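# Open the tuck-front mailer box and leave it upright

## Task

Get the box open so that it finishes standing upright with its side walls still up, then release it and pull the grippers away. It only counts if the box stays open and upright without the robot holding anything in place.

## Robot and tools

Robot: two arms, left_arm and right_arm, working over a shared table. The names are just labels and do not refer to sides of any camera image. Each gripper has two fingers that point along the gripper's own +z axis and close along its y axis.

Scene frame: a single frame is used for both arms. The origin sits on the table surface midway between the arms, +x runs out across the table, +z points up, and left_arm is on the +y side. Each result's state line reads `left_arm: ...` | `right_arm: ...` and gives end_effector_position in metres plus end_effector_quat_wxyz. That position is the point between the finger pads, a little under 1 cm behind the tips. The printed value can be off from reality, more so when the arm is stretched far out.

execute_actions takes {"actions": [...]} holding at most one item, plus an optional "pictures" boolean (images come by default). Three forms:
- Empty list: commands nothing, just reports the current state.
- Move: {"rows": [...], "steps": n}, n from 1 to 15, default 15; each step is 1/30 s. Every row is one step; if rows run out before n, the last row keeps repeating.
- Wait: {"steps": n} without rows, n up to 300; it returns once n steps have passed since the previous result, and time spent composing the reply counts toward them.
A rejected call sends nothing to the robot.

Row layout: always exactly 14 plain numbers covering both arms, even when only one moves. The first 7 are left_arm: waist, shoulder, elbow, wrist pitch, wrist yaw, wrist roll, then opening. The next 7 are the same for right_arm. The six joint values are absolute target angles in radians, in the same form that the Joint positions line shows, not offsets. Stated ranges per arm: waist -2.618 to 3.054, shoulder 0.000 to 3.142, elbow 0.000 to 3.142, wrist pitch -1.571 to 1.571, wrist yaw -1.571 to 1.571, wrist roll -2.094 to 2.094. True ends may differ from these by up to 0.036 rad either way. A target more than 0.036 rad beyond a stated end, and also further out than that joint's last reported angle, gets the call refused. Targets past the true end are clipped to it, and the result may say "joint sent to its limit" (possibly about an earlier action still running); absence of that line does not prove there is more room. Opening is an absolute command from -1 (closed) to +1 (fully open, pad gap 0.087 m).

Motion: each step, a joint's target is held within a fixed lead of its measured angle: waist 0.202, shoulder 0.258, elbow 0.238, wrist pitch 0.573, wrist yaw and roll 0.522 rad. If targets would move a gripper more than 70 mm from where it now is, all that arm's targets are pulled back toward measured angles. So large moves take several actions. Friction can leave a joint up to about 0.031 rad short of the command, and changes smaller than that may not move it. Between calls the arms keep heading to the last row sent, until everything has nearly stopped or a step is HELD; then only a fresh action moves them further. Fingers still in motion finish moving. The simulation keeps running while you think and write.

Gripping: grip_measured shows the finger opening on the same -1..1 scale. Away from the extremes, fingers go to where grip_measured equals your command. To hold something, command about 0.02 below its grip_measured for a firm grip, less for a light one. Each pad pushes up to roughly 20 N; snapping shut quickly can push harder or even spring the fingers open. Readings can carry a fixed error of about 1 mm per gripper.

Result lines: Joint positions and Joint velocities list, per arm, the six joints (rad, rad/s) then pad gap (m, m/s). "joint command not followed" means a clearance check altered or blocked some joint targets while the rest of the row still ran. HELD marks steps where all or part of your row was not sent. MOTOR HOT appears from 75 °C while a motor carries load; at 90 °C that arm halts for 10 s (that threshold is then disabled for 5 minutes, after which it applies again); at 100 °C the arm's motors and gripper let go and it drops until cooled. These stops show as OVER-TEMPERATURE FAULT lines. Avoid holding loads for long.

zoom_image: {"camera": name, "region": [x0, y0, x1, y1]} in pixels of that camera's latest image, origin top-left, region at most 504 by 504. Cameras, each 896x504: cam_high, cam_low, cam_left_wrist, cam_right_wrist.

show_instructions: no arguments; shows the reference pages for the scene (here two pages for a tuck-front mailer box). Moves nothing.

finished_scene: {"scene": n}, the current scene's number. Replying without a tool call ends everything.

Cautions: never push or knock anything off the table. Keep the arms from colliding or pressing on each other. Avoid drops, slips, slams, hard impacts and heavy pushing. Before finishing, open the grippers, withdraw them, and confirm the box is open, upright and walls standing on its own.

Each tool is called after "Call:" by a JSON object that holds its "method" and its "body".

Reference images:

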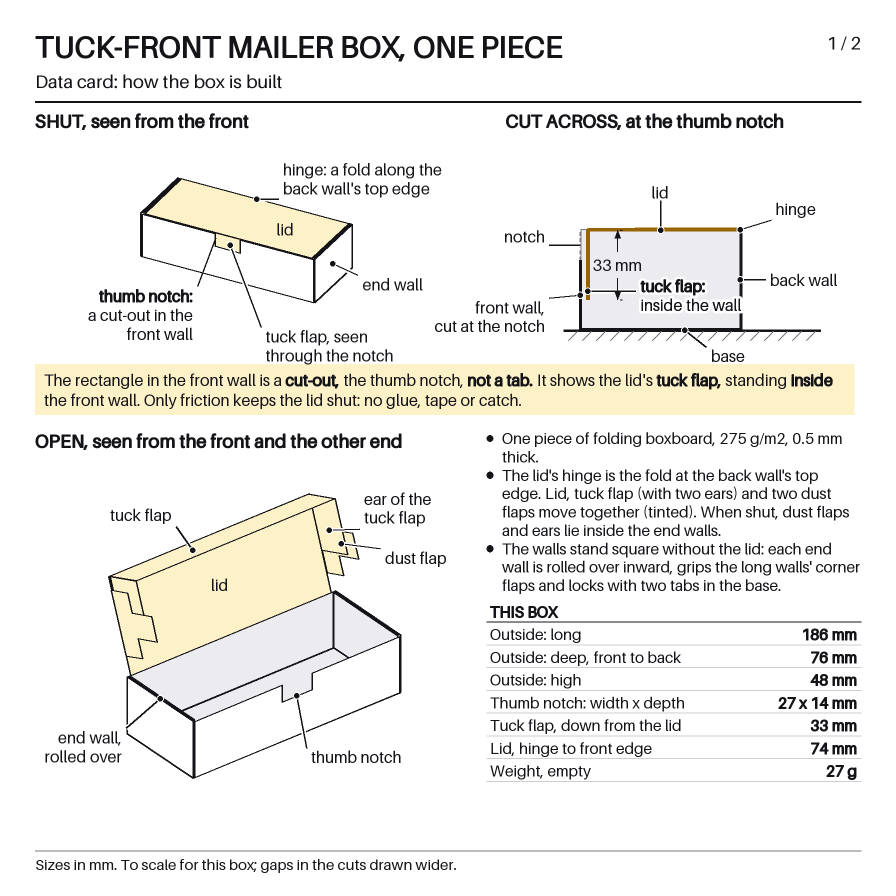

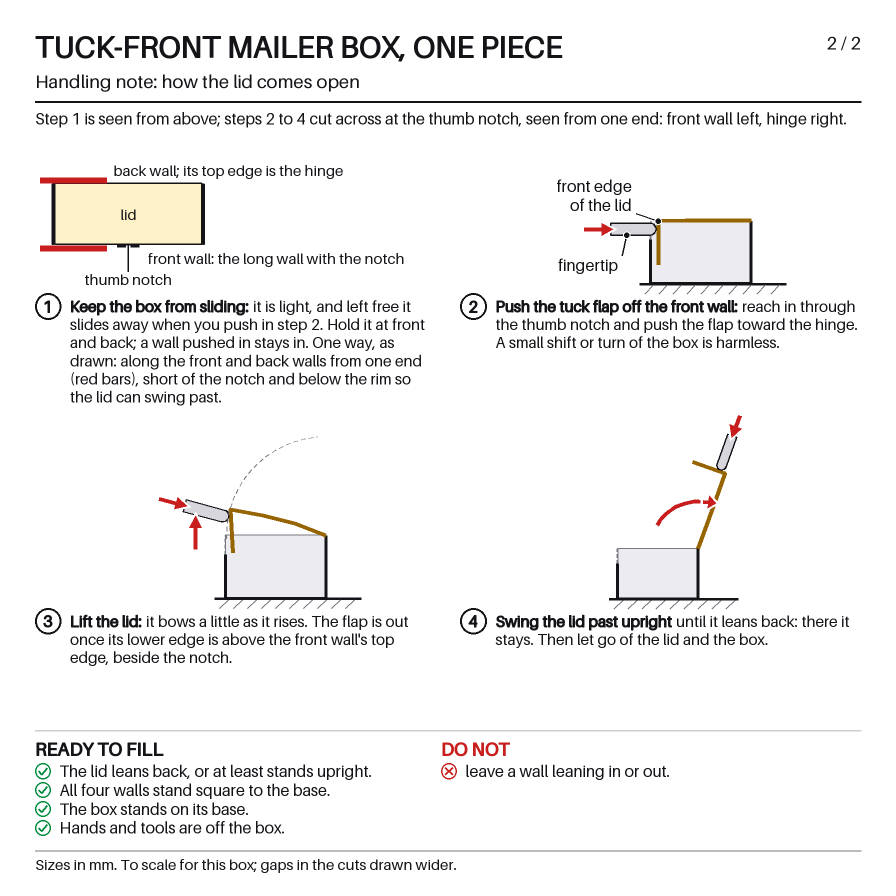

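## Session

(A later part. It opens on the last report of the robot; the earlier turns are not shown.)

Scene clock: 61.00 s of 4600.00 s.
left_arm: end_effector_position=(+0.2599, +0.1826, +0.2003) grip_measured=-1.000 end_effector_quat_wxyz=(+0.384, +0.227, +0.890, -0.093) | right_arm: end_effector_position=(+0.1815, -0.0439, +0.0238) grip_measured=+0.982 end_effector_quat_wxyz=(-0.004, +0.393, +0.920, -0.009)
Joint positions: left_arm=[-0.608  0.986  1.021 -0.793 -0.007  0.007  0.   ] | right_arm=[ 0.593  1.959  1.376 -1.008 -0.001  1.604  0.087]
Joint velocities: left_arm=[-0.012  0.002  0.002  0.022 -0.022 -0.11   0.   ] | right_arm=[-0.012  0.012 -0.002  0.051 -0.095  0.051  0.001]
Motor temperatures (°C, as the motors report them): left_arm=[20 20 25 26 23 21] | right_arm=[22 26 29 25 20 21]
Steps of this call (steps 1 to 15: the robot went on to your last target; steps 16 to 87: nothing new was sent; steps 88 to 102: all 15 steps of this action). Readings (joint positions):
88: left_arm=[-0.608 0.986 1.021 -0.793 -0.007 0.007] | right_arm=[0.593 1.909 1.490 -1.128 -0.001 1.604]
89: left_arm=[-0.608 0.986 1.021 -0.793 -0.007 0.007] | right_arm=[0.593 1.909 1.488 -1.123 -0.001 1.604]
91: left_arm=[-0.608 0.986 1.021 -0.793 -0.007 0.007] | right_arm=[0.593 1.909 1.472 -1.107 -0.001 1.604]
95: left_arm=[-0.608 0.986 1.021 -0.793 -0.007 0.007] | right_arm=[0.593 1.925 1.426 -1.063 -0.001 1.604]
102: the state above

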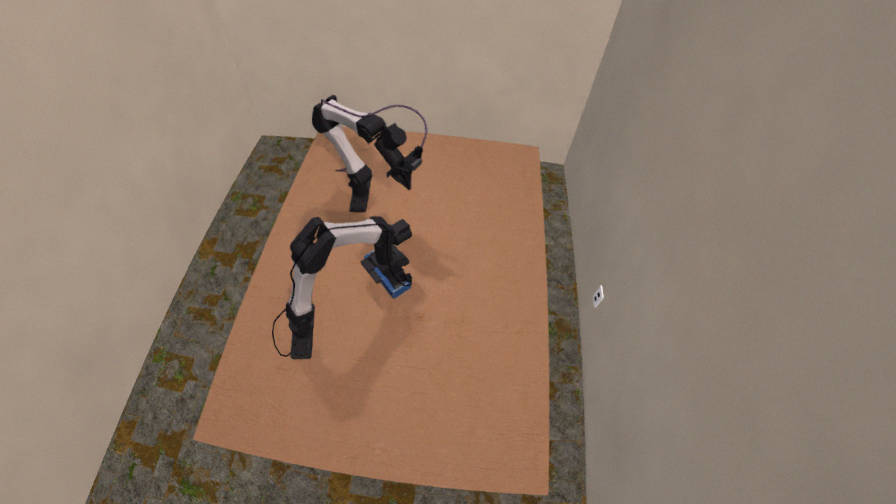

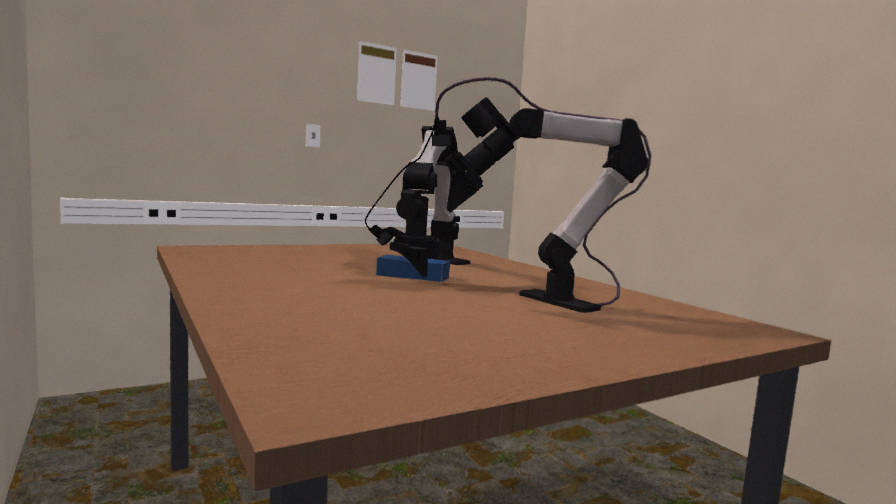

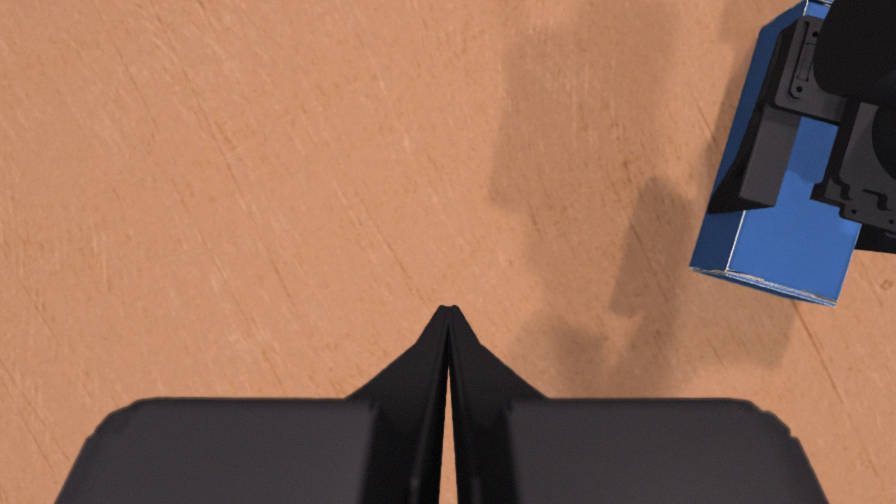

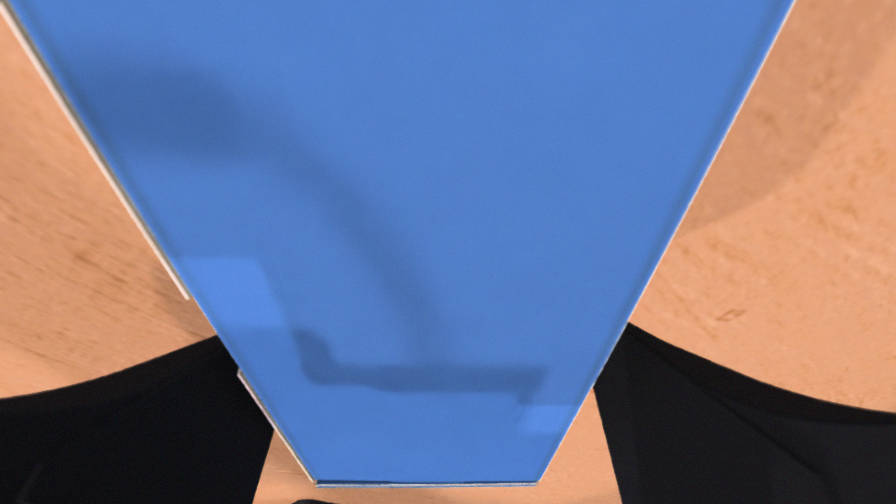

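Call:
{"method": "execute_actions", "body": {"actions": [{"rows": [[-0.608,0.986,1.021,-0.793,0,0,-1, 0.59,1.96,1.42,-1.03,0,1.6,0.93],[-0.608,0.986,1.021,-0.793,0,0,-1, 0.585,1.962,1.44,-1.045,0,1.6,0.88],[-0.608,0.986,1.021,-0.793,0,0,-1, 0.58,1.972,1.46,-1.055,0,1.6,0.84],[-0.608,0.986,1.021,-0.793,0,0,-1, 0.575,1.985,1.48,-1.063,0,1.6,0.8],[-0.608,0.986,1.021,-0.793,0,0,-1, 0.57,2.0,1.502,-1.071,0,1.6,0.8],[-0.608,0.986,1.021,-0.793,0,0,-1, 0.566,2.017,1.525,-1.079,0,1.6,0.8],[-0.608,0.986,1.021,-0.793,0,0,-1, 0.562,2.035,1.548,-1.087,0,1.6,0.8],[-0.608,0.986,1.021,-0.793,0,0,-1, 0.558,2.054,1.572,-1.096,0,1.6,0.8],[-0.608,0.986,1.021,-0.793,0,0,-1, 0.554,2.072,1.6,-1.106,0,1.6,0.8],[-0.608,0.986,1.021,-0.793,0,0,-1, 0.55,2.091,1.628,-1.116,0,1.6,0.8],[-0.608,0.986,1.021,-0.793,0,0,-1, 0.546,2.11,1.657,-1.127,0,1.6,0.8],[-0.608,0.986,1.021,-0.793,0,0,-1, 0.542,2.129,1.686,-1.138,0,1.6,0.8],[-0.608,0.986,1.021,-0.793,0,0,-1, 0.538,2.148,1.715,-1.149,0,1.6,0.8],[-0.608,0.986,1.021,-0.793,0,0,-1, 0.534,2.167,1.745,-1.161,0,1.6,0.8],[-0.608,0.986,1.021,-0.793,0,0,-1, 0.53,2.186,1.776,-1.173,0,1.6,0.8]], "steps": 15}], "pictures": false}}

Call:
{"method": "execute_actions", "body": {"actions": [{"rows": [[-0.608,0.986,1.021,-0.793,0,0,-1, 0.526,2.206,1.808,-1.186,0,1.6,0.8],[-0.608,0.986,1.021,-0.793,0,0,-1, 0.522,2.226,1.841,-1.199,0,1.6,0.8],[-0.608,0.986,1.021,-0.793,0,0,-1, 0.518,2.246,1.874,-1.212,0,1.6,0.8],[-0.608,0.986,1.021,-0.793,0,0,-1, 0.514,2.266,1.907,-1.225,0,1.6,0.8],[-0.608,0.986,1.021,-0.793,0,0,-1, 0.511,2.286,1.94,-1.239,0,1.6,0.8],[-0.608,0.986,1.021,-0.793,0,0,-1, 0.508,2.306,1.974,-1.253,0,1.6,0.8],[-0.608,0.986,1.021,-0.793,0,0,-1, 0.505,2.326,2.008,-1.267,0,1.58,0.8],[-0.608,0.986,1.021,-0.793,0,0,-1, 0.502,2.346,2.042,-1.277,0,1.55,0.8],[-0.608,0.986,1.021,-0.793,0,0,-1, 0.5,2.36,2.068,-1.283,0,1.5,0.8],[-0.608,0.986,1.021,-0.793,0,0,-1, 0.5,2.366,2.078,-1.283,0,1.44,0.8],[-0.608,0.986,1.021,-0.793,0,0,-1, 0.5,2.366,2.078,-1.283,0,1.38,0.8],[-0.608,0.986,1.021,-0.793,0,0,-1, 0.5,2.366,2.078,-1.283,0,1.32,0.8],[-0.608,0.986,1.021,-0.793,0,0,-1, 0.5,2.366,2.078,-1.283,0,1.26,0.8],[-0.608,0.986,1.021,-0.793,0,0,-1, 0.5,2.366,2.078,-1.283,0,1.2,0.8],[-0.608,0.986,1.021,-0.793,0,0,-1, 0.5,2.366,2.078,-1.283,0,1.16,0.8]], "steps": 15}]}}

Scene clock: 68.33 s of 4600.00 s.
left_arm: end_effector_position=(+0.2599, +0.1826, +0.2003) grip_measured=-1.000 end_effector_quat_wxyz=(+0.384, +0.227, +0.890, -0.093) | right_arm: end_effector_position=(+0.2401, -0.0119, +0.0401) grip_measured=+0.800 end_effector_quat_wxyz=(+0.004, +0.414, +0.910, +0.011)
Joint positions: left_arm=[-0.608  0.986  1.021 -0.793 -0.007  0.007  0.   ] | right_arm=[ 0.546  2.135  1.708 -1.12  -0.001  1.604  0.079]
Joint velocities: left_arm=[-0.012 -0.017  0.007  0.007  0.066 -0.037  0.   ] | right_arm=[-0.105  0.589  0.842 -0.388 -0.022  0.022  0.   ]
Motor temperatures (°C, as the motors report them): left_arm=[20 20 25 26 23 21] | right_arm=[22 27 29 25 20 21]
Steps of this call (steps 1 to 30: the robot went on to your last target; steps 31 to 90: nothing new was sent; then 3.83 s passed at rest; steps 91 to 105: all 15 steps of this action). Readings (joint positions):
91: left_arm=[-0.608 0.986 1.021 -0.793 -0.007 0.007] | right_arm=[0.593 1.959 1.380 -0.994 -0.001 1.604]
92: left_arm=[-0.608 0.986 1.021 -0.793 -0.007 0.007] | right_arm=[0.593 1.959 1.389 -1.004 -0.001 1.604]
94: left_arm=[-0.608 0.986 1.021 -0.793 -0.007 0.007] | right_arm=[0.592 1.960 1.422 -1.026 -0.001 1.604]
98: left_arm=[-0.608 0.986 1.021 -0.793 -0.007 0.007] | right_arm=[0.577 1.995 1.519 -1.054 -0.001 1.604]
105: the state above

Scene clock: 68.83 s of 4600.00 s.
left_arm: end_effector_position=(+0.2599, +0.1826, +0.2003) grip_measured=-1.000 end_effector_quat_wxyz=(+0.384, +0.227, +0.890, -0.093) | right_arm: end_effector_position=(+0.2829, +0.0017, +0.0405) grip_measured=+0.800 end_effector_quat_wxyz=(+0.008, +0.318, +0.948, +0.014)
Joint positions: left_arm=[-0.608  0.986  1.021 -0.793 -0.007  0.007  0.   ] | right_arm=[ 0.506  2.345  2.057 -1.251 -0.001  1.356  0.079]
Joint velocities: left_arm=[-0.002  0.002 -0.017 -0.051 -0.037 -0.007  0.   ] | right_arm=[ 0.002 -0.022  0.012 -0.081 -0.095 -1.253  0.001]
Motor temperatures (°C, as the motors report them): left_arm=[20 20 25 26 23 21] | right_arm=[22 27 29 25 20 21]
Steps of this call (steps 1 to 15: all 15 steps of this action). Readings (joint positions):
1: left_arm=[-0.608 0.986 1.021 -0.793 -0.007 0.007] | right_arm=[0.542 2.156 1.737 -1.131 -0.001 1.604]
2: left_arm=[-0.608 0.986 1.021 -0.793 -0.007 0.007] | right_arm=[0.538 2.176 1.768 -1.143 -0.001 1.604]
4: left_arm=[-0.608 0.986 1.021 -0.793 -0.007 0.007] | right_arm=[0.531 2.216 1.833 -1.166 -0.001 1.604]
8: left_arm=[-0.608 0.986 1.021 -0.793 -0.007 0.007] | right_arm=[0.516 2.293 1.968 -1.214 -0.001 1.594]
15: the state above

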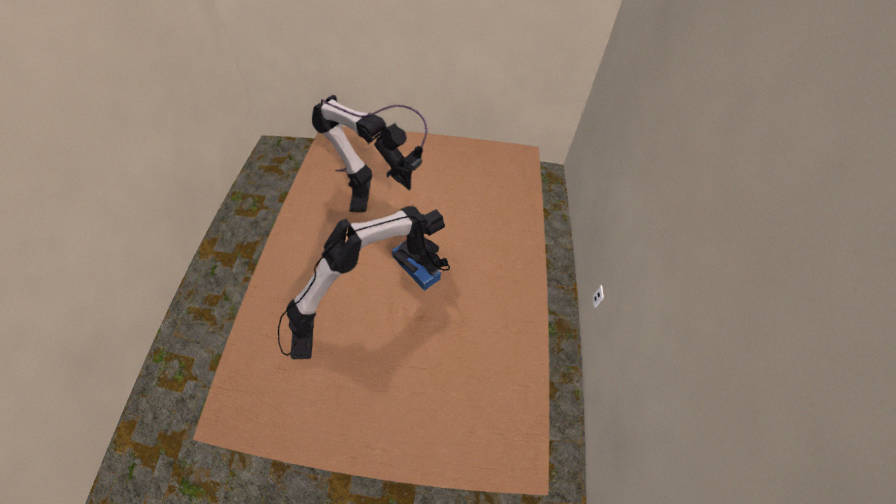

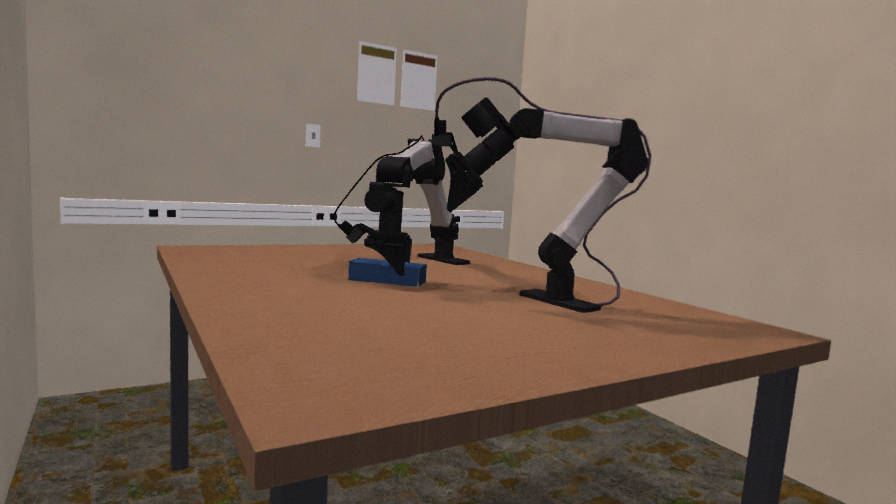

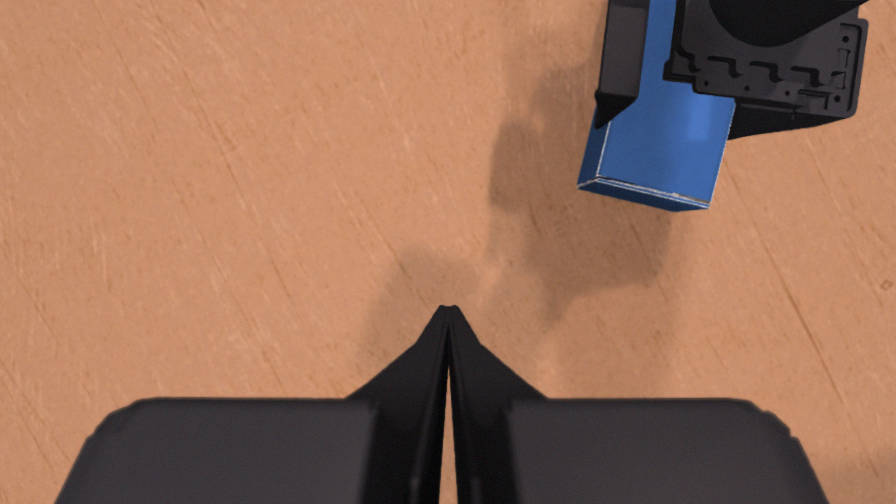

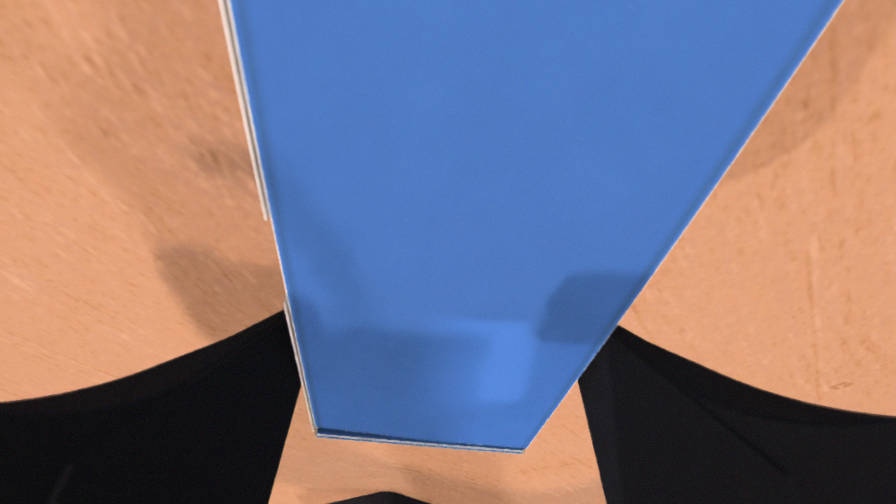

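Call:
{"method": "execute_actions", "body": {"actions": [{"rows": [[-0.608,0.986,1.021,-0.793,0,0,-1, 0.5,2.375,2.078,-1.27,0,1.13,0.8],[-0.608,0.986,1.021,-0.793,0,0,-1, 0.5,2.385,2.078,-1.27,0,1.09,0.8],[-0.608,0.986,1.021,-0.793,0,0,-1, 0.5,2.39,2.078,-1.27,0,1.04,0.8],[-0.608,0.986,1.021,-0.793,0,0,-1, 0.5,2.39,2.078,-1.27,0,0.98,0.8],[-0.608,0.986,1.021,-0.793,0,0,-1, 0.5,2.39,2.078,-1.27,0,0.91,0.8],[-0.608,0.986,1.021,-0.793,0,0,-1, 0.5,2.39,2.078,-1.27,0,0.84,0.8],[-0.608,0.986,1.021,-0.793,0,0,-1, 0.5,2.39,2.078,-1.27,0,0.77,0.8],[-0.608,0.986,1.021,-0.793,0,0,-1, 0.5,2.39,2.078,-1.27,0,0.7,0.8],[-0.608,0.986,1.021,-0.793,0,0,-1, 0.5,2.39,2.078,-1.27,0,0.63,0.8],[-0.608,0.986,1.021,-0.793,0,0,-1, 0.5,2.39,2.078,-1.27,0,0.56,0.8],[-0.608,0.986,1.021,-0.793,0,0,-1, 0.5,2.39,2.078,-1.27,0,0.49,0.8],[-0.608,0.986,1.021,-0.793,0,0,-1, 0.5,2.39,2.078,-1.27,0,0.42,0.8],[-0.608,0.986,1.021,-0.793,0,0,-1, 0.5,2.39,2.078,-1.27,0,0.35,0.8],[-0.608,0.986,1.021,-0.793,0,0,-1, 0.5,2.39,2.078,-1.27,0,0.28,0.8],[-0.608,0.986,1.021,-0.793,0,0,-1, 0.5,2.39,2.078,-1.27,0,0.21,0.8]], "steps": 15}], "pictures": false}}

Call:
{"method": "execute_actions", "body": {"actions": [{"rows": [[-0.608,0.986,1.021,-0.793,0,0,-1, 0.5,2.39,2.078,-1.27,0,0.14,0.8],[-0.608,0.986,1.021,-0.793,0,0,-1, 0.5,2.39,2.078,-1.27,0,0.07,0.8],[-0.608,0.986,1.021,-0.793,0,0,-1, 0.5,2.39,2.078,-1.27,0,0.0,0.8],[-0.608,0.986,1.021,-0.793,0,0,-1, 0.5,2.39,2.078,-1.27,0,-0.06,0.8],[-0.608,0.986,1.021,-0.793,0,0,-1, 0.5,2.39,2.078,-1.27,0,-0.1,0.8]], "steps": 15}], "pictures": false}}

Call:
{"method": "execute_actions", "body": {"actions": [{"steps": 10}]}}

Scene clock: 72.53 s of 4600.00 s.
left_arm: end_effector_position=(+0.2599, +0.1826, +0.2003) grip_measured=-1.000 end_effector_quat_wxyz=(+0.384, +0.227, +0.890, -0.093) | right_arm: end_effector_position=(+0.2707, -0.0361, +0.0302) grip_measured=+0.800 end_effector_quat_wxyz=(-0.004, -0.106, +0.994, -0.003)
Joint positions: left_arm=[-0.608  0.986  1.021 -0.793 -0.007  0.007  0.   ] | right_arm=[ 0.506  2.37   2.058 -1.269 -0.001  0.498  0.079]
Joint velocities: left_arm=[-0.002 -0.002 -0.012  0.007 -0.037 -0.066  0.   ] | right_arm=[ 0.007 -0.022  0.007  0.007 -0.081 -1.883  0.   ]
Motor temperatures (°C, as the motors report them): left_arm=[20 20 25 26 23 21] | right_arm=[22 28 29 24 20 21]
Steps of this call (steps 1 to 30: the robot went on to your last target; steps 31 to 90: nothing new was sent; then 0.20 s passed at rest; steps 91 to 105: all 15 steps of this action). Readings (joint positions):
91: left_arm=[-0.608 0.986 1.021 -0.793 -0.007 0.007] | right_arm=[0.506 2.345 2.058 -1.269 -0.001 1.163]
92: left_arm=[-0.608 0.986 1.021 -0.793 -0.007 0.007] | right_arm=[0.506 2.347 2.058 -1.269 -0.001 1.152]
94: left_arm=[-0.608 0.986 1.021 -0.793 -0.007 0.007] | right_arm=[0.506 2.353 2.058 -1.269 -0.001 1.108]
98: left_arm=[-0.608 0.986 1.021 -0.793 -0.007 0.007] | right_arm=[0.506 2.368 2.058 -1.269 -0.001 0.932]
105: the state above

Scene clock: 73.03 s of 4600.00 s.
left_arm: end_effector_position=(+0.2599, +0.1826, +0.2003) grip_measured=-1.000 end_effector_quat_wxyz=(+0.384, +0.227, +0.890, -0.093) | right_arm: end_effector_position=(+0.2817, -0.0565, +0.0302) grip_measured=+0.800 end_effector_quat_wxyz=(-0.005, -0.378, +0.926, -0.001)
Joint positions: left_arm=[-0.608  0.986  1.021 -0.793 -0.007  0.007  0.   ] | right_arm=[ 0.506  2.37   2.058 -1.269 -0.001 -0.065  0.079]
Joint velocities: left_arm=[ 0.017  0.027 -0.002 -0.007 -0.007 -0.037  0.   ] | right_arm=[-0.007 -0.012 -0.012  0.066 -0.007 -0.198  0.001]
Motor temperatures (°C, as the motors report them): left_arm=[20 20 25 26 23 21] | right_arm=[22 29 29 24 20 21]
Steps of this call (steps 1 to 15: all 15 steps of this action). Readings (joint positions):
1: left_arm=[-0.608 0.986 1.021 -0.793 -0.007 0.007] | right_arm=[0.506 2.370 2.058 -1.269 -0.001 0.431]
2: left_arm=[-0.608 0.986 1.021 -0.793 -0.007 0.007] | right_arm=[0.506 2.370 2.058 -1.269 -0.001 0.364]
4: left_arm=[-0.608 0.986 1.021 -0.793 -0.007 0.007] | right_arm=[0.506 2.370 2.058 -1.269 -0.001 0.229]
8: left_arm=[-0.608 0.986 1.021 -0.793 -0.007 0.007] | right_arm=[0.506 2.370 2.058 -1.269 -0.001 0.039]
15: the state above

Scene clock: 73.37 s of 4600.00 s.
left_arm: end_effector_position=(+0.2599, +0.1826, +0.2003) grip_measured=-1.000 end_effector_quat_wxyz=(+0.384, +0.227, +0.890, -0.093) | right_arm: end_effector_position=(+0.2824, -0.0572, +0.0302) grip_measured=+0.800 end_effector_quat_wxyz=(-0.005, -0.389, +0.921, -0.001)
Joint positions: left_arm=[-0.608  0.986  1.021 -0.793 -0.007  0.007  0.   ] | right_arm=[ 0.506  2.37   2.058 -1.269 -0.001 -0.09   0.079]
Joint velocities: left_arm=[-0.002 -0.007  0.012 -0.022 -0.051 -0.007  0.   ] | right_arm=[ 0.002  0.002 -0.007 -0.051 -0.007  0.022  0.001]
Motor temperatures (°C, as the motors report them): left_arm=[20 20 25 27 23 21] | right_arm=[22 29 29 24 20 21]
Steps of this call (steps 1 to 10: the robot went on to your last target). Readings (joint positions):
1: left_arm=[-0.608 0.986 1.021 -0.793 -0.007 0.007] | right_arm=[0.506 2.370 2.058 -1.269 -0.001 -0.071]
2: left_arm=[-0.608 0.986 1.021 -0.793 -0.007 0.007] | right_arm=[0.506 2.370 2.058 -1.269 -0.001 -0.075]
4: left_arm=[-0.608 0.986 1.021 -0.793 -0.007 0.007] | right_arm=[0.506 2.370 2.058 -1.269 -0.001 -0.082]
8: left_arm=[-0.608 0.986 1.021 -0.793 -0.007 0.007] | right_arm=[0.506 2.370 2.058 -1.269 -0.001 -0.088]
10: the state above

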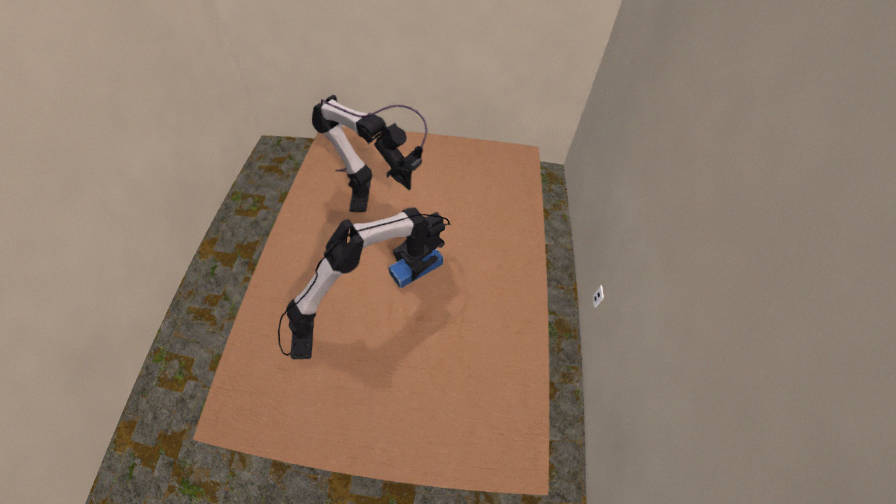

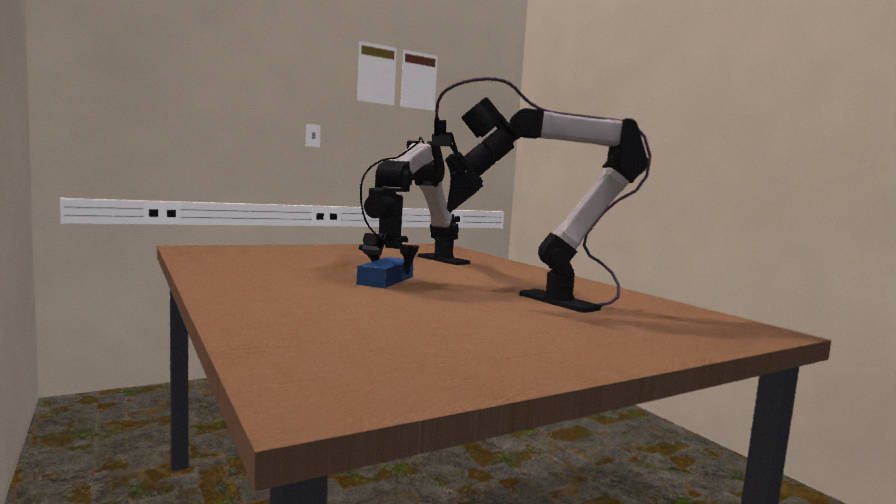

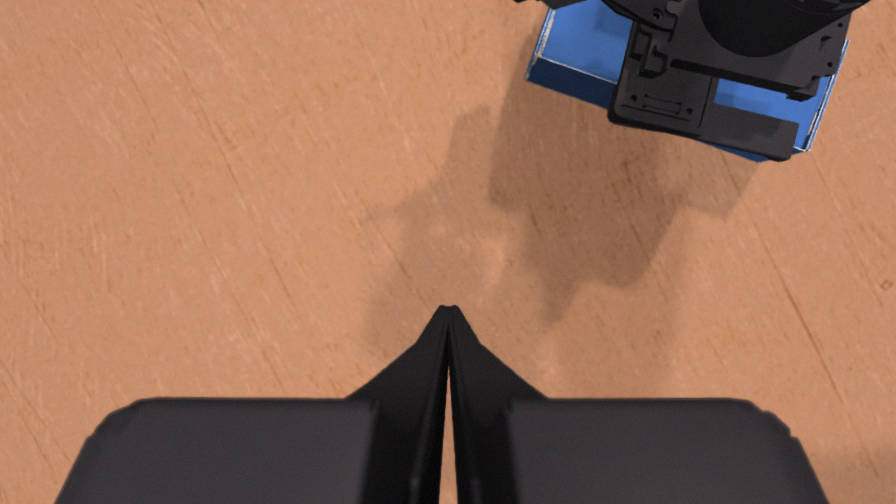

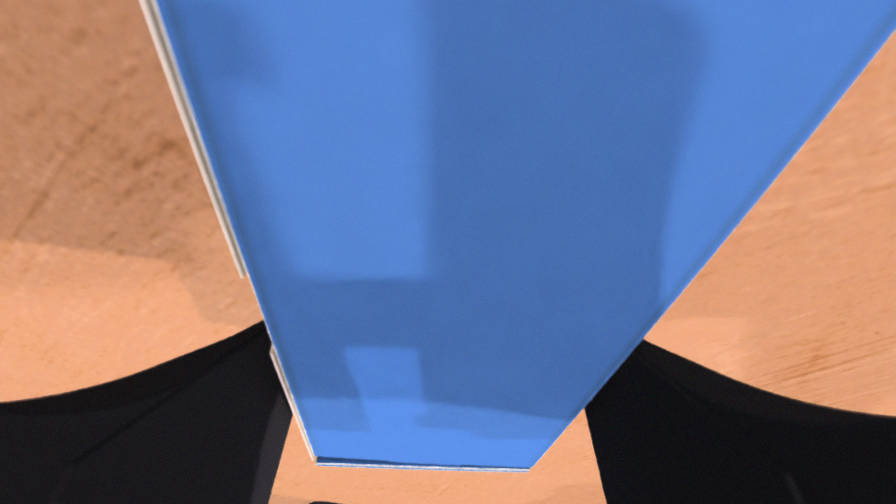

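Call:
{"method": "execute_actions", "body": {"actions": [{"rows": [[-0.608,0.99,1.01,-0.75,0,0,-1, 0.506,2.355,2.058,-1.256,0,-0.09,1],[-0.608,0.997,0.994,-0.715,0,0,-1, 0.506,2.35,2.058,-1.195,0,-0.04,1],[-0.608,1.003,0.98,-0.68,0,0,-1, 0.506,2.34,2.05,-1.133,0,0.01,1],[-0.608,1.008,0.966,-0.645,0,0,-1, 0.506,2.307,1.989,-1.072,0,0.01,1],[-0.608,1.014,0.952,-0.61,0,0,-1, 0.506,2.259,1.919,-1.01,0,0.01,1],[-0.608,1.02,0.939,-0.575,0,0,-1, 0.506,2.211,1.85,-0.949,0,0.01,1],[-0.608,1.025,0.925,-0.54,0,0,-1, 0.506,2.163,1.78,-0.888,0,0.01,1],[-0.608,1.031,0.911,-0.505,0,0,-1, 0.506,2.115,1.711,-0.826,0,0.01,1],[-0.608,1.036,0.898,-0.47,0,0,-1, 0.506,2.067,1.641,-0.765,0,0.01,1],[-0.608,1.042,0.884,-0.435,0,0,-1, 0.506,2.019,1.572,-0.703,0,0.01,1],[-0.608,1.048,0.87,-0.4,0,0,-1, 0.506,1.971,1.502,-0.634,0,0.01,1],[-0.608,1.053,0.857,-0.365,0,0,-1, 0.506,1.923,1.433,-0.565,0,0.01,1],[-0.608,1.059,0.843,-0.33,0,0,-1, 0.506,1.887,1.371,-0.496,0,0.01,1],[-0.608,1.064,0.829,-0.295,0,0,-1, 0.506,1.851,1.31,-0.427,0,0.01,1],[-0.608,1.07,0.816,-0.26,0,0,-1, 0.506,1.815,1.249,-0.358,0,0.01,1]], "steps": 15}], "pictures": false}}

Call:
{"method": "execute_actions", "body": {"actions": [{"rows": [[-0.608,1.076,0.802,-0.225,0,0,-1, 0.506,1.779,1.187,-0.289,0,0.01,1],[-0.608,1.081,0.788,-0.19,0,0,-1, 0.506,1.743,1.126,-0.22,0,0.01,1],[-0.608,1.087,0.774,-0.155,0,0,-1, 0.506,1.708,1.065,-0.151,0,0.01,1],[-0.608,1.092,0.761,-0.12,0,0,-1, 0.506,1.672,1.004,-0.071,0,0.01,1],[-0.608,1.098,0.747,-0.085,0,0,-1, 0.506,1.636,0.943,0.008,0,0.01,1],[-0.608,1.104,0.733,-0.05,0,0,-1, 0.506,1.616,0.888,0.088,0,0.01,1],[-0.62,1.109,0.72,-0.015,0,0,-1, 0.506,1.596,0.834,0.167,0,0.01,1],[-0.64,1.115,0.706,0.02,0,0,-1, 0.506,1.576,0.779,0.247,0,0.01,1],[-0.663,1.12,0.692,0.055,0,0,-1, 0.506,1.556,0.725,0.326,0,0.01,1],[-0.686,1.126,0.678,0.09,0,0,-1, 0.506,1.537,0.67,0.406,0,0.01,1],[-0.71,1.132,0.665,0.125,0,0,-1, 0.506,1.517,0.616,0.477,0,0.01,1],[-0.733,1.137,0.651,0.16,0,0,-1, 0.506,1.505,0.562,0.549,0,0.01,1],[-0.757,1.143,0.637,0.195,0,0,-1, 0.506,1.515,0.531,0.62,0,0.01,1],[-0.78,1.148,0.624,0.23,0,0,-1, 0.506,1.53,0.501,0.692,0,0.01,1],[-0.804,1.154,0.61,0.265,0,0,-1, 0.506,1.54,0.471,0.763,0,0.01,1]], "steps": 15}], "pictures": false}}

Call:
{"method": "execute_actions", "body": {"actions": [{"rows": [[-0.827,1.16,0.596,0.3,0,0,-1, 0.506,1.55,0.44,0.828,0,0.01,1],[-0.85,1.165,0.583,0.335,0,0,-1, 0.506,1.559,0.41,0.892,0,0.01,1],[-0.874,1.171,0.569,0.37,0,0,-1, 0.506,1.582,0.392,0.957,0,0.01,1],[-0.897,1.176,0.555,0.405,0,0,-1, 0.506,1.606,0.374,1.021,0,0.01,1],[-0.92,1.182,0.541,0.44,0,0,-1, 0.506,1.629,0.356,1.086,0,0.01,1],[-0.944,1.188,0.528,0.475,0,0,-1, 0.506,1.652,0.338,1.15,0,0.01,1],[-0.965,1.194,0.514,0.51,0,0,-1, 0.506,1.676,0.32,1.15,0,0.01,1],[-0.982,1.2,0.5,0.55,0,0,-1, 0.506,1.699,0.295,1.15,0,0.01,1]], "steps": 15}], "pictures": false}}

Call:
{"method": "execute_actions", "body": {"actions": [{"steps": 10}]}}

Scene clock: 86.83 s of 4600.00 s.
left_arm: end_effector_position=(+0.3067, +0.1573, +0.1811) grip_measured=-1.000 end_effector_quat_wxyz=(+0.456, +0.218, +0.856, -0.111) | right_arm: end_effector_position=(+0.2760, -0.0579, +0.0580) grip_measured=+0.981 end_effector_quat_wxyz=(+0.204, -0.340, +0.915, +0.076)
Joint positions: left_arm=[-0.608  1.044  0.857 -0.406 -0.007  0.007  0.   ] | right_arm=[ 0.506  1.875  1.379 -0.635 -0.001 -0.001  0.087]
Joint velocities: left_arm=[-0.007  0.159 -0.393  0.901  0.007 -0.051  0.   ] | right_arm=[-0.007 -1.15  -1.766  1.927  0.051  0.007 -0.002]
Motor temperatures (°C, as the motors report them): left_arm=[20 20 26 27 23 21] | right_arm=[22 33 30 24 20 21]
Steps of this call (steps 1 to 30: the robot went on to your last target; steps 31 to 90: nothing new was sent; then 9.97 s passed at rest; steps 91 to 105: all 15 steps of this action). Readings (joint positions):
91: left_arm=[-0.608 0.986 1.021 -0.790 -0.007 0.007] | right_arm=[0.506 2.370 2.058 -1.269 -0.001 -0.093]
92: left_arm=[-0.608 0.986 1.019 -0.779 -0.007 0.007] | right_arm=[0.506 2.370 2.058 -1.264 -0.001 -0.086]
94: left_arm=[-0.608 0.986 1.008 -0.738 -0.007 0.007] | right_arm=[0.506 2.360 2.047 -1.217 -0.001 -0.056]
98: left_arm=[-0.608 0.996 0.958 -0.628 -0.007 0.007] | right_arm=[0.506 2.217 1.838 -1.032 -0.001 -0.020]
105: the state above

Scene clock: 87.33 s of 4600.00 s.
left_arm: end_effector_position=(+0.3203, +0.0885, +0.1676) grip_measured=-1.000 end_effector_quat_wxyz=(+0.543, +0.260, +0.779, -0.176) | right_arm: end_effector_position=(+0.2568, -0.0741, +0.0418) grip_measured=+0.981 end_effector_quat_wxyz=(+0.460, -0.301, +0.817, +0.172)
Joint positions: left_arm=[-0.754  1.126  0.654  0.115 -0.006  0.007  0.   ] | right_arm=[ 0.506  1.529  0.544  0.441 -0.001  0.004  0.087]
Joint velocities: left_arm=[-0.681  0.159 -0.398  1.018  0.022 -0.007  0.   ] | right_arm=[ 0.012  0.022 -1.043  1.985  0.037 -0.022 -0.001]
Motor temperatures (°C, as the motors report them): left_arm=[20 20 26 27 23 21] | right_arm=[22 33 30 24 20 21]
Steps of this call (steps 1 to 15: all 15 steps of this action). Readings (joint positions):
1: left_arm=[-0.608 1.050 0.844 -0.373 -0.007 0.007] | right_arm=[0.506 1.837 1.318 -0.569 -0.001 -0.000]
2: left_arm=[-0.608 1.055 0.831 -0.339 -0.007 0.007] | right_arm=[0.506 1.801 1.256 -0.501 -0.001 0.001]
4: left_arm=[-0.608 1.065 0.804 -0.269 -0.007 0.007] | right_arm=[0.506 1.735 1.132 -0.366 -0.001 0.002]
8: left_arm=[-0.611 1.087 0.750 -0.129 -0.007 0.007] | right_arm=[0.506 1.621 0.892 -0.080 -0.001 0.003]
15: the state above

Scene clock: 87.83 s of 4600.00 s.
left_arm: end_effector_position=(+0.2768, +0.0138, +0.1740) grip_measured=-1.000 end_effector_quat_wxyz=(+0.592, +0.319, +0.689, -0.269) | right_arm: end_effector_position=(+0.2553, -0.0754, +0.0365) grip_measured=+0.981 end_effector_quat_wxyz=(+0.562, -0.277, +0.751, +0.210)
Joint positions: left_arm=[-0.973  1.185  0.517  0.513 -0.     0.007  0.   ] | right_arm=[ 0.506  1.689  0.31   1.093 -0.001  0.004  0.087]
Joint velocities: left_arm=[-0.002  0.012 -0.012  0.256 -0.037 -0.007  0.   ] | right_arm=[-0.002 -0.032 -0.002  0.403  0.022  0.022 -0.001]
Motor temperatures (°C, as the motors report them): left_arm=[20 20 26 27 23 21] | right_arm=[22 32 30 24 20 21]
Steps of this call (steps 1 to 15: all 15 steps of this action). Readings (joint positions):
1: left_arm=[-0.778 1.132 0.640 0.151 -0.005 0.007] | right_arm=[0.506 1.530 0.510 0.510 -0.001 0.004]
2: left_arm=[-0.801 1.138 0.626 0.186 -0.005 0.007] | right_arm=[0.506 1.534 0.478 0.580 -0.001 0.004]
4: left_arm=[-0.848 1.149 0.599 0.255 -0.004 0.007] | right_arm=[0.506 1.554 0.428 0.719 -0.001 0.004]
8: left_arm=[-0.940 1.172 0.544 0.396 -0.004 0.007] | right_arm=[0.506 1.640 0.358 0.967 -0.001 0.004]
15: the state above

Scene clock: 88.17 s of 4600.00 s.
left_arm: end_effector_position=(+0.2784, +0.0119, +0.1818) grip_measured=-1.000 end_effector_quat_wxyz=(+0.603, +0.315, +0.680, -0.274) | right_arm: end_effector_position=(+0.2587, -0.0725, +0.0462) grip_measured=+0.981 end_effector_quat_wxyz=(+0.577, -0.273, +0.739, +0.215)
Joint positions: left_arm=[-0.973  1.185  0.517  0.546 -0.     0.007  0.   ] | right_arm=[ 0.506  1.689  0.31   1.136 -0.001  0.004  0.087]
Joint velocities: left_arm=[-0.002  0.007 -0.007  0.095  0.051 -0.066  0.   ] | right_arm=[-0.002 -0.046 -0.007 -0.007 -0.007  0.051 -0.   ]
Motor temperatures (°C, as the motors report them): left_arm=[20 20 26 27 23 21] | right_arm=[22 32 30 24 20 21]
Steps of this call (steps 1 to 10: the robot went on to your last target). Readings (joint positions):
1: left_arm=[-0.973 1.185 0.517 0.521 -0.000 0.007] | right_arm=[0.506 1.689 0.310 1.104 -0.001 0.004]
2: left_arm=[-0.973 1.185 0.517 0.527 -0.000 0.007] | right_arm=[0.506 1.689 0.310 1.112 -0.001 0.004]
4: left_arm=[-0.973 1.185 0.517 0.536 -0.000 0.007] | right_arm=[0.506 1.689 0.310 1.123 -0.001 0.004]
8: left_arm=[-0.973 1.185 0.517 0.544 -0.000 0.007] | right_arm=[0.506 1.689 0.310 1.133 -0.001 0.004]
10: the state above

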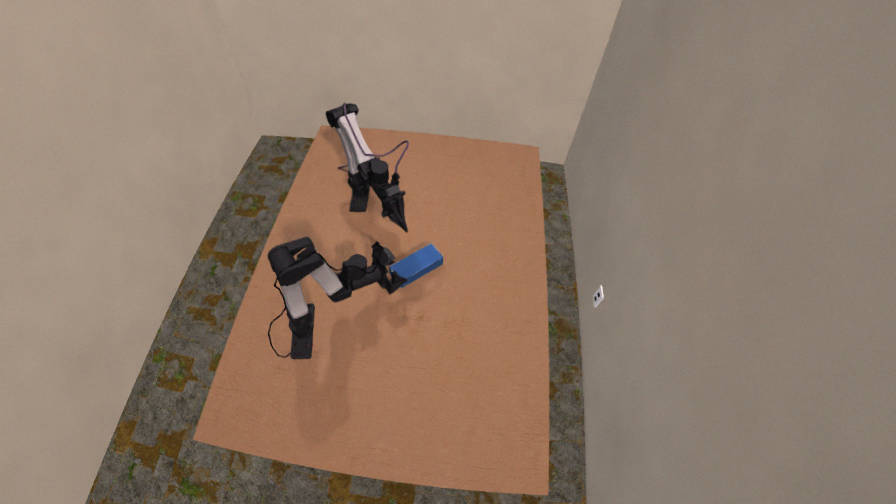

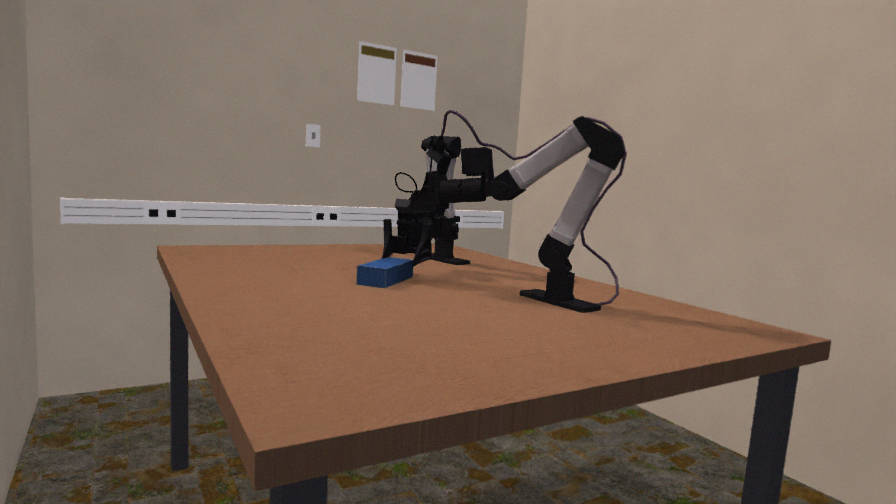

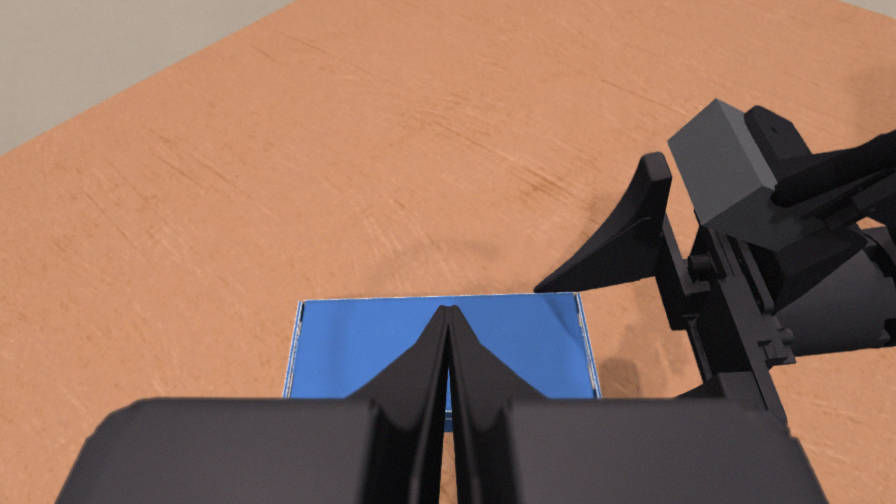

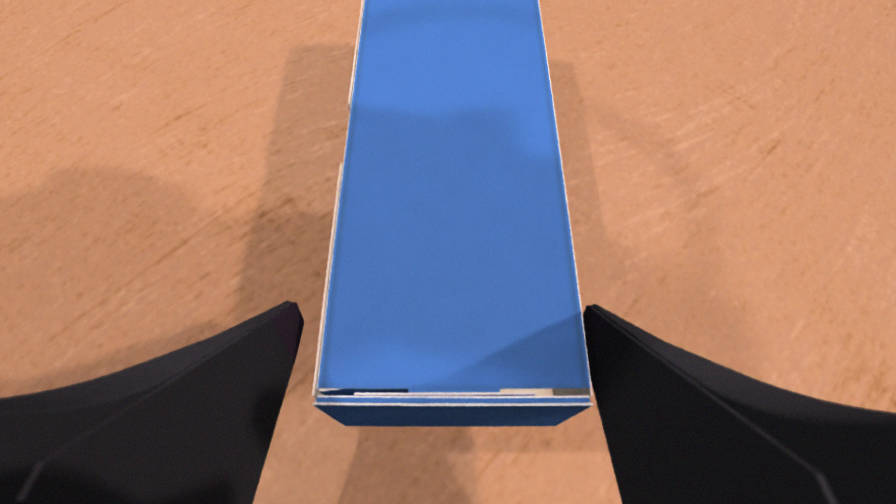

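Call:
{"method": "execute_actions", "body": {"actions": [{"rows": [[-0.965,1.2,0.5,0.59,0,0,-1, 0.495,1.7,0.295,1.17,0,0.01,1],[-0.96,1.22,0.485,0.615,0,0,-1, 0.488,1.705,0.292,1.185,0,0.01,1],[-0.955,1.245,0.468,0.64,0,0,-1, 0.488,1.715,0.29,1.2,0,0.01,1],[-0.95,1.27,0.452,0.665,0,0,-1, 0.488,1.728,0.288,1.215,0,0.01,1],[-0.948,1.296,0.436,0.69,0,0,-1, 0.488,1.741,0.286,1.23,0,0.01,1],[-0.948,1.322,0.42,0.715,0,0,-1, 0.488,1.755,0.284,1.245,0,0.01,1],[-0.948,1.348,0.404,0.74,0,0,-1, 0.488,1.769,0.282,1.26,0,0.01,1],[-0.948,1.374,0.388,0.765,0,0,-1, 0.488,1.783,0.28,1.272,0,0.01,1],[-0.948,1.4,0.372,0.79,0,0,-1, 0.488,1.797,0.278,1.284,0,0.01,1],[-0.948,1.426,0.356,0.81,0,0,-1, 0.488,1.811,0.276,1.284,0,0.01,1],[-0.948,1.452,0.34,0.824,0,0,-1, 0.488,1.824,0.276,1.284,0,0.01,1],[-0.948,1.478,0.324,0.824,0,0,-1, 0.488,1.835,0.276,1.284,0,0.01,1],[-0.948,1.505,0.308,0.824,0,0,-1, 0.488,1.835,0.276,1.284,0,0.01,1]], "steps": 15}], "pictures": false}}

Call:
{"method": "execute_actions", "body": {"actions": [{"steps": 12}]}}

Scene clock: 91.90 s of 4600.00 s.
left_arm: end_effector_position=(+0.2659, +0.0347, +0.0455) grip_measured=-1.000 end_effector_quat_wxyz=(+0.513, +0.342, +0.753, -0.228) | right_arm: end_effector_position=(+0.2594, -0.0766, +0.0222) grip_measured=+0.981 end_effector_quat_wxyz=(+0.570, -0.271, +0.747, +0.210)
Joint positions: left_arm=[-0.959  1.485  0.329  0.777 -0.     0.007  0.   ] | right_arm=[ 0.497  1.818  0.298  1.256 -0.001  0.004  0.087]
Joint velocities: left_arm=[ 0.002  0.398 -0.286  0.051  0.081 -0.066  0.   ] | right_arm=[-0.002  0.095 -0.081 -0.007 -0.066 -0.081 -0.001]
Motor temperatures (°C, as the motors report them): left_arm=[20 20 26 27 23 21] | right_arm=[22 32 29 25 20 21]
Steps of this call (steps 1 to 30: the robot went on to your last target; steps 31 to 90: nothing new was sent; then 0.23 s passed at rest; steps 91 to 105: all 15 steps of this action). Readings (joint positions):
91: left_arm=[-0.973 1.185 0.517 0.552 -0.000 0.007] | right_arm=[0.506 1.689 0.310 1.141 -0.001 0.004]
92: left_arm=[-0.973 1.187 0.515 0.563 -0.000 0.007] | right_arm=[0.505 1.689 0.310 1.145 -0.001 0.004]
94: left_arm=[-0.970 1.205 0.504 0.607 -0.000 0.007] | right_arm=[0.500 1.694 0.310 1.165 -0.001 0.004]
98: left_arm=[-0.959 1.302 0.445 0.697 -0.000 0.007] | right_arm=[0.497 1.739 0.310 1.216 -0.001 0.004]
105: the state above

Scene clock: 92.30 s of 4600.00 s.
left_arm: end_effector_position=(+0.2662, +0.0343, +0.0455) grip_measured=-1.000 end_effector_quat_wxyz=(+0.519, +0.341, +0.749, -0.231) | right_arm: end_effector_position=(+0.2601, -0.0760, +0.0247) grip_measured=+0.981 end_effector_quat_wxyz=(+0.575, -0.270, +0.743, +0.212)
Joint positions: left_arm=[-0.959  1.498  0.318  0.817 -0.     0.007  0.   ] | right_arm=[ 0.497  1.82   0.296  1.272 -0.001  0.004  0.087]
Joint velocities: left_arm=[-0.012 -0.007 -0.002  0.007 -0.11   0.051  0.   ] | right_arm=[-0.032  0.002 -0.002 -0.007  0.037 -0.037 -0.001]
Motor temperatures (°C, as the motors report them): left_arm=[20 20 26 28 23 21] | right_arm=[22 32 29 25 20 21]
Steps of this call (steps 1 to 12: the robot went on to your last target). Readings (joint positions):
1: left_arm=[-0.959 1.495 0.322 0.777 -0.000 0.007] | right_arm=[0.497 1.820 0.296 1.256 -0.001 0.004]
2: left_arm=[-0.959 1.498 0.318 0.777 -0.000 0.007] | right_arm=[0.497 1.820 0.296 1.257 -0.001 0.004]
4: left_arm=[-0.959 1.498 0.318 0.788 -0.000 0.007] | right_arm=[0.497 1.820 0.296 1.263 -0.001 0.004]
8: left_arm=[-0.959 1.498 0.318 0.810 -0.000 0.007] | right_arm=[0.497 1.820 0.296 1.269 -0.001 0.004]
12: the state above

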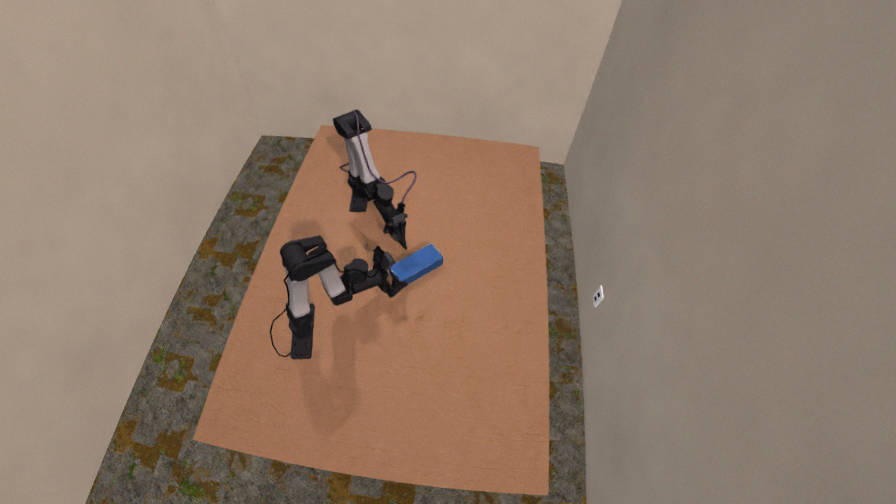

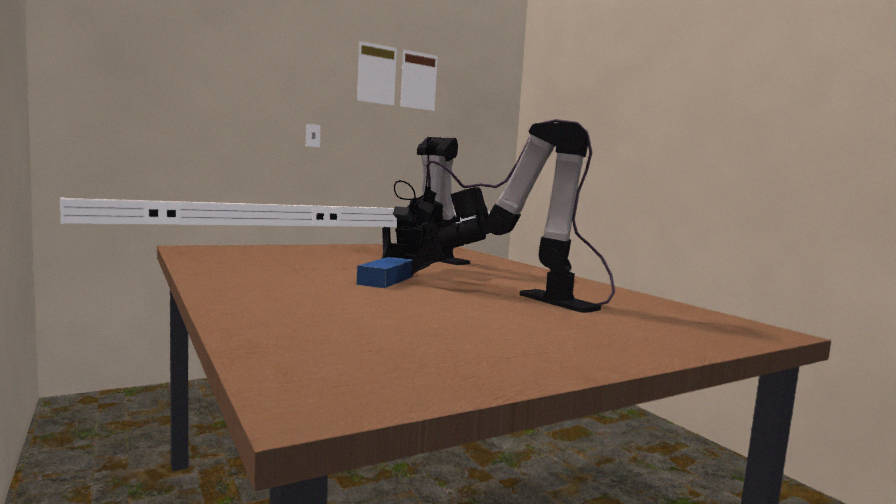

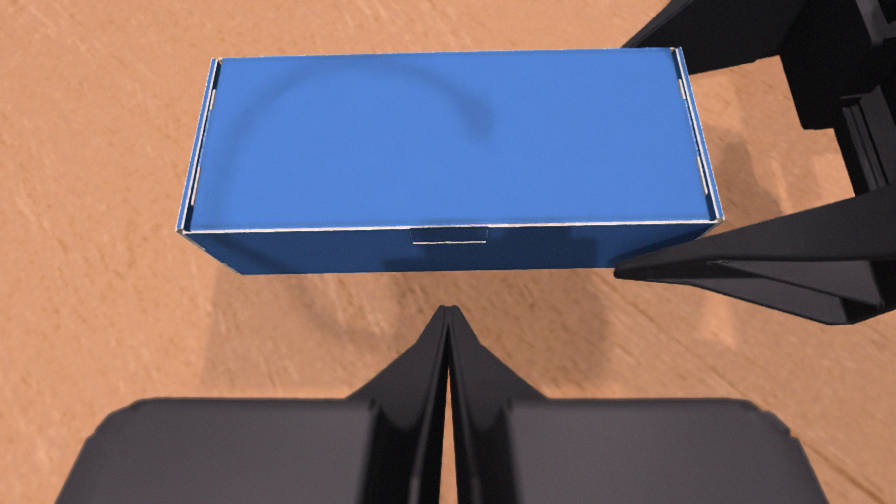

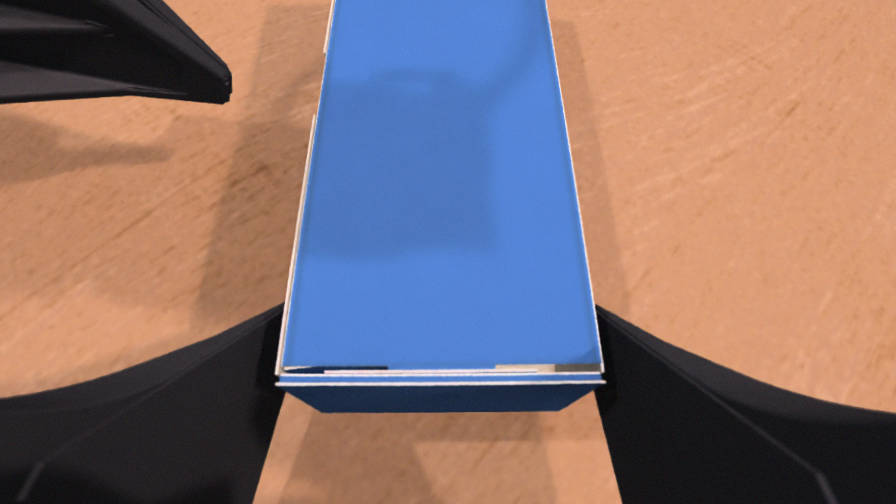

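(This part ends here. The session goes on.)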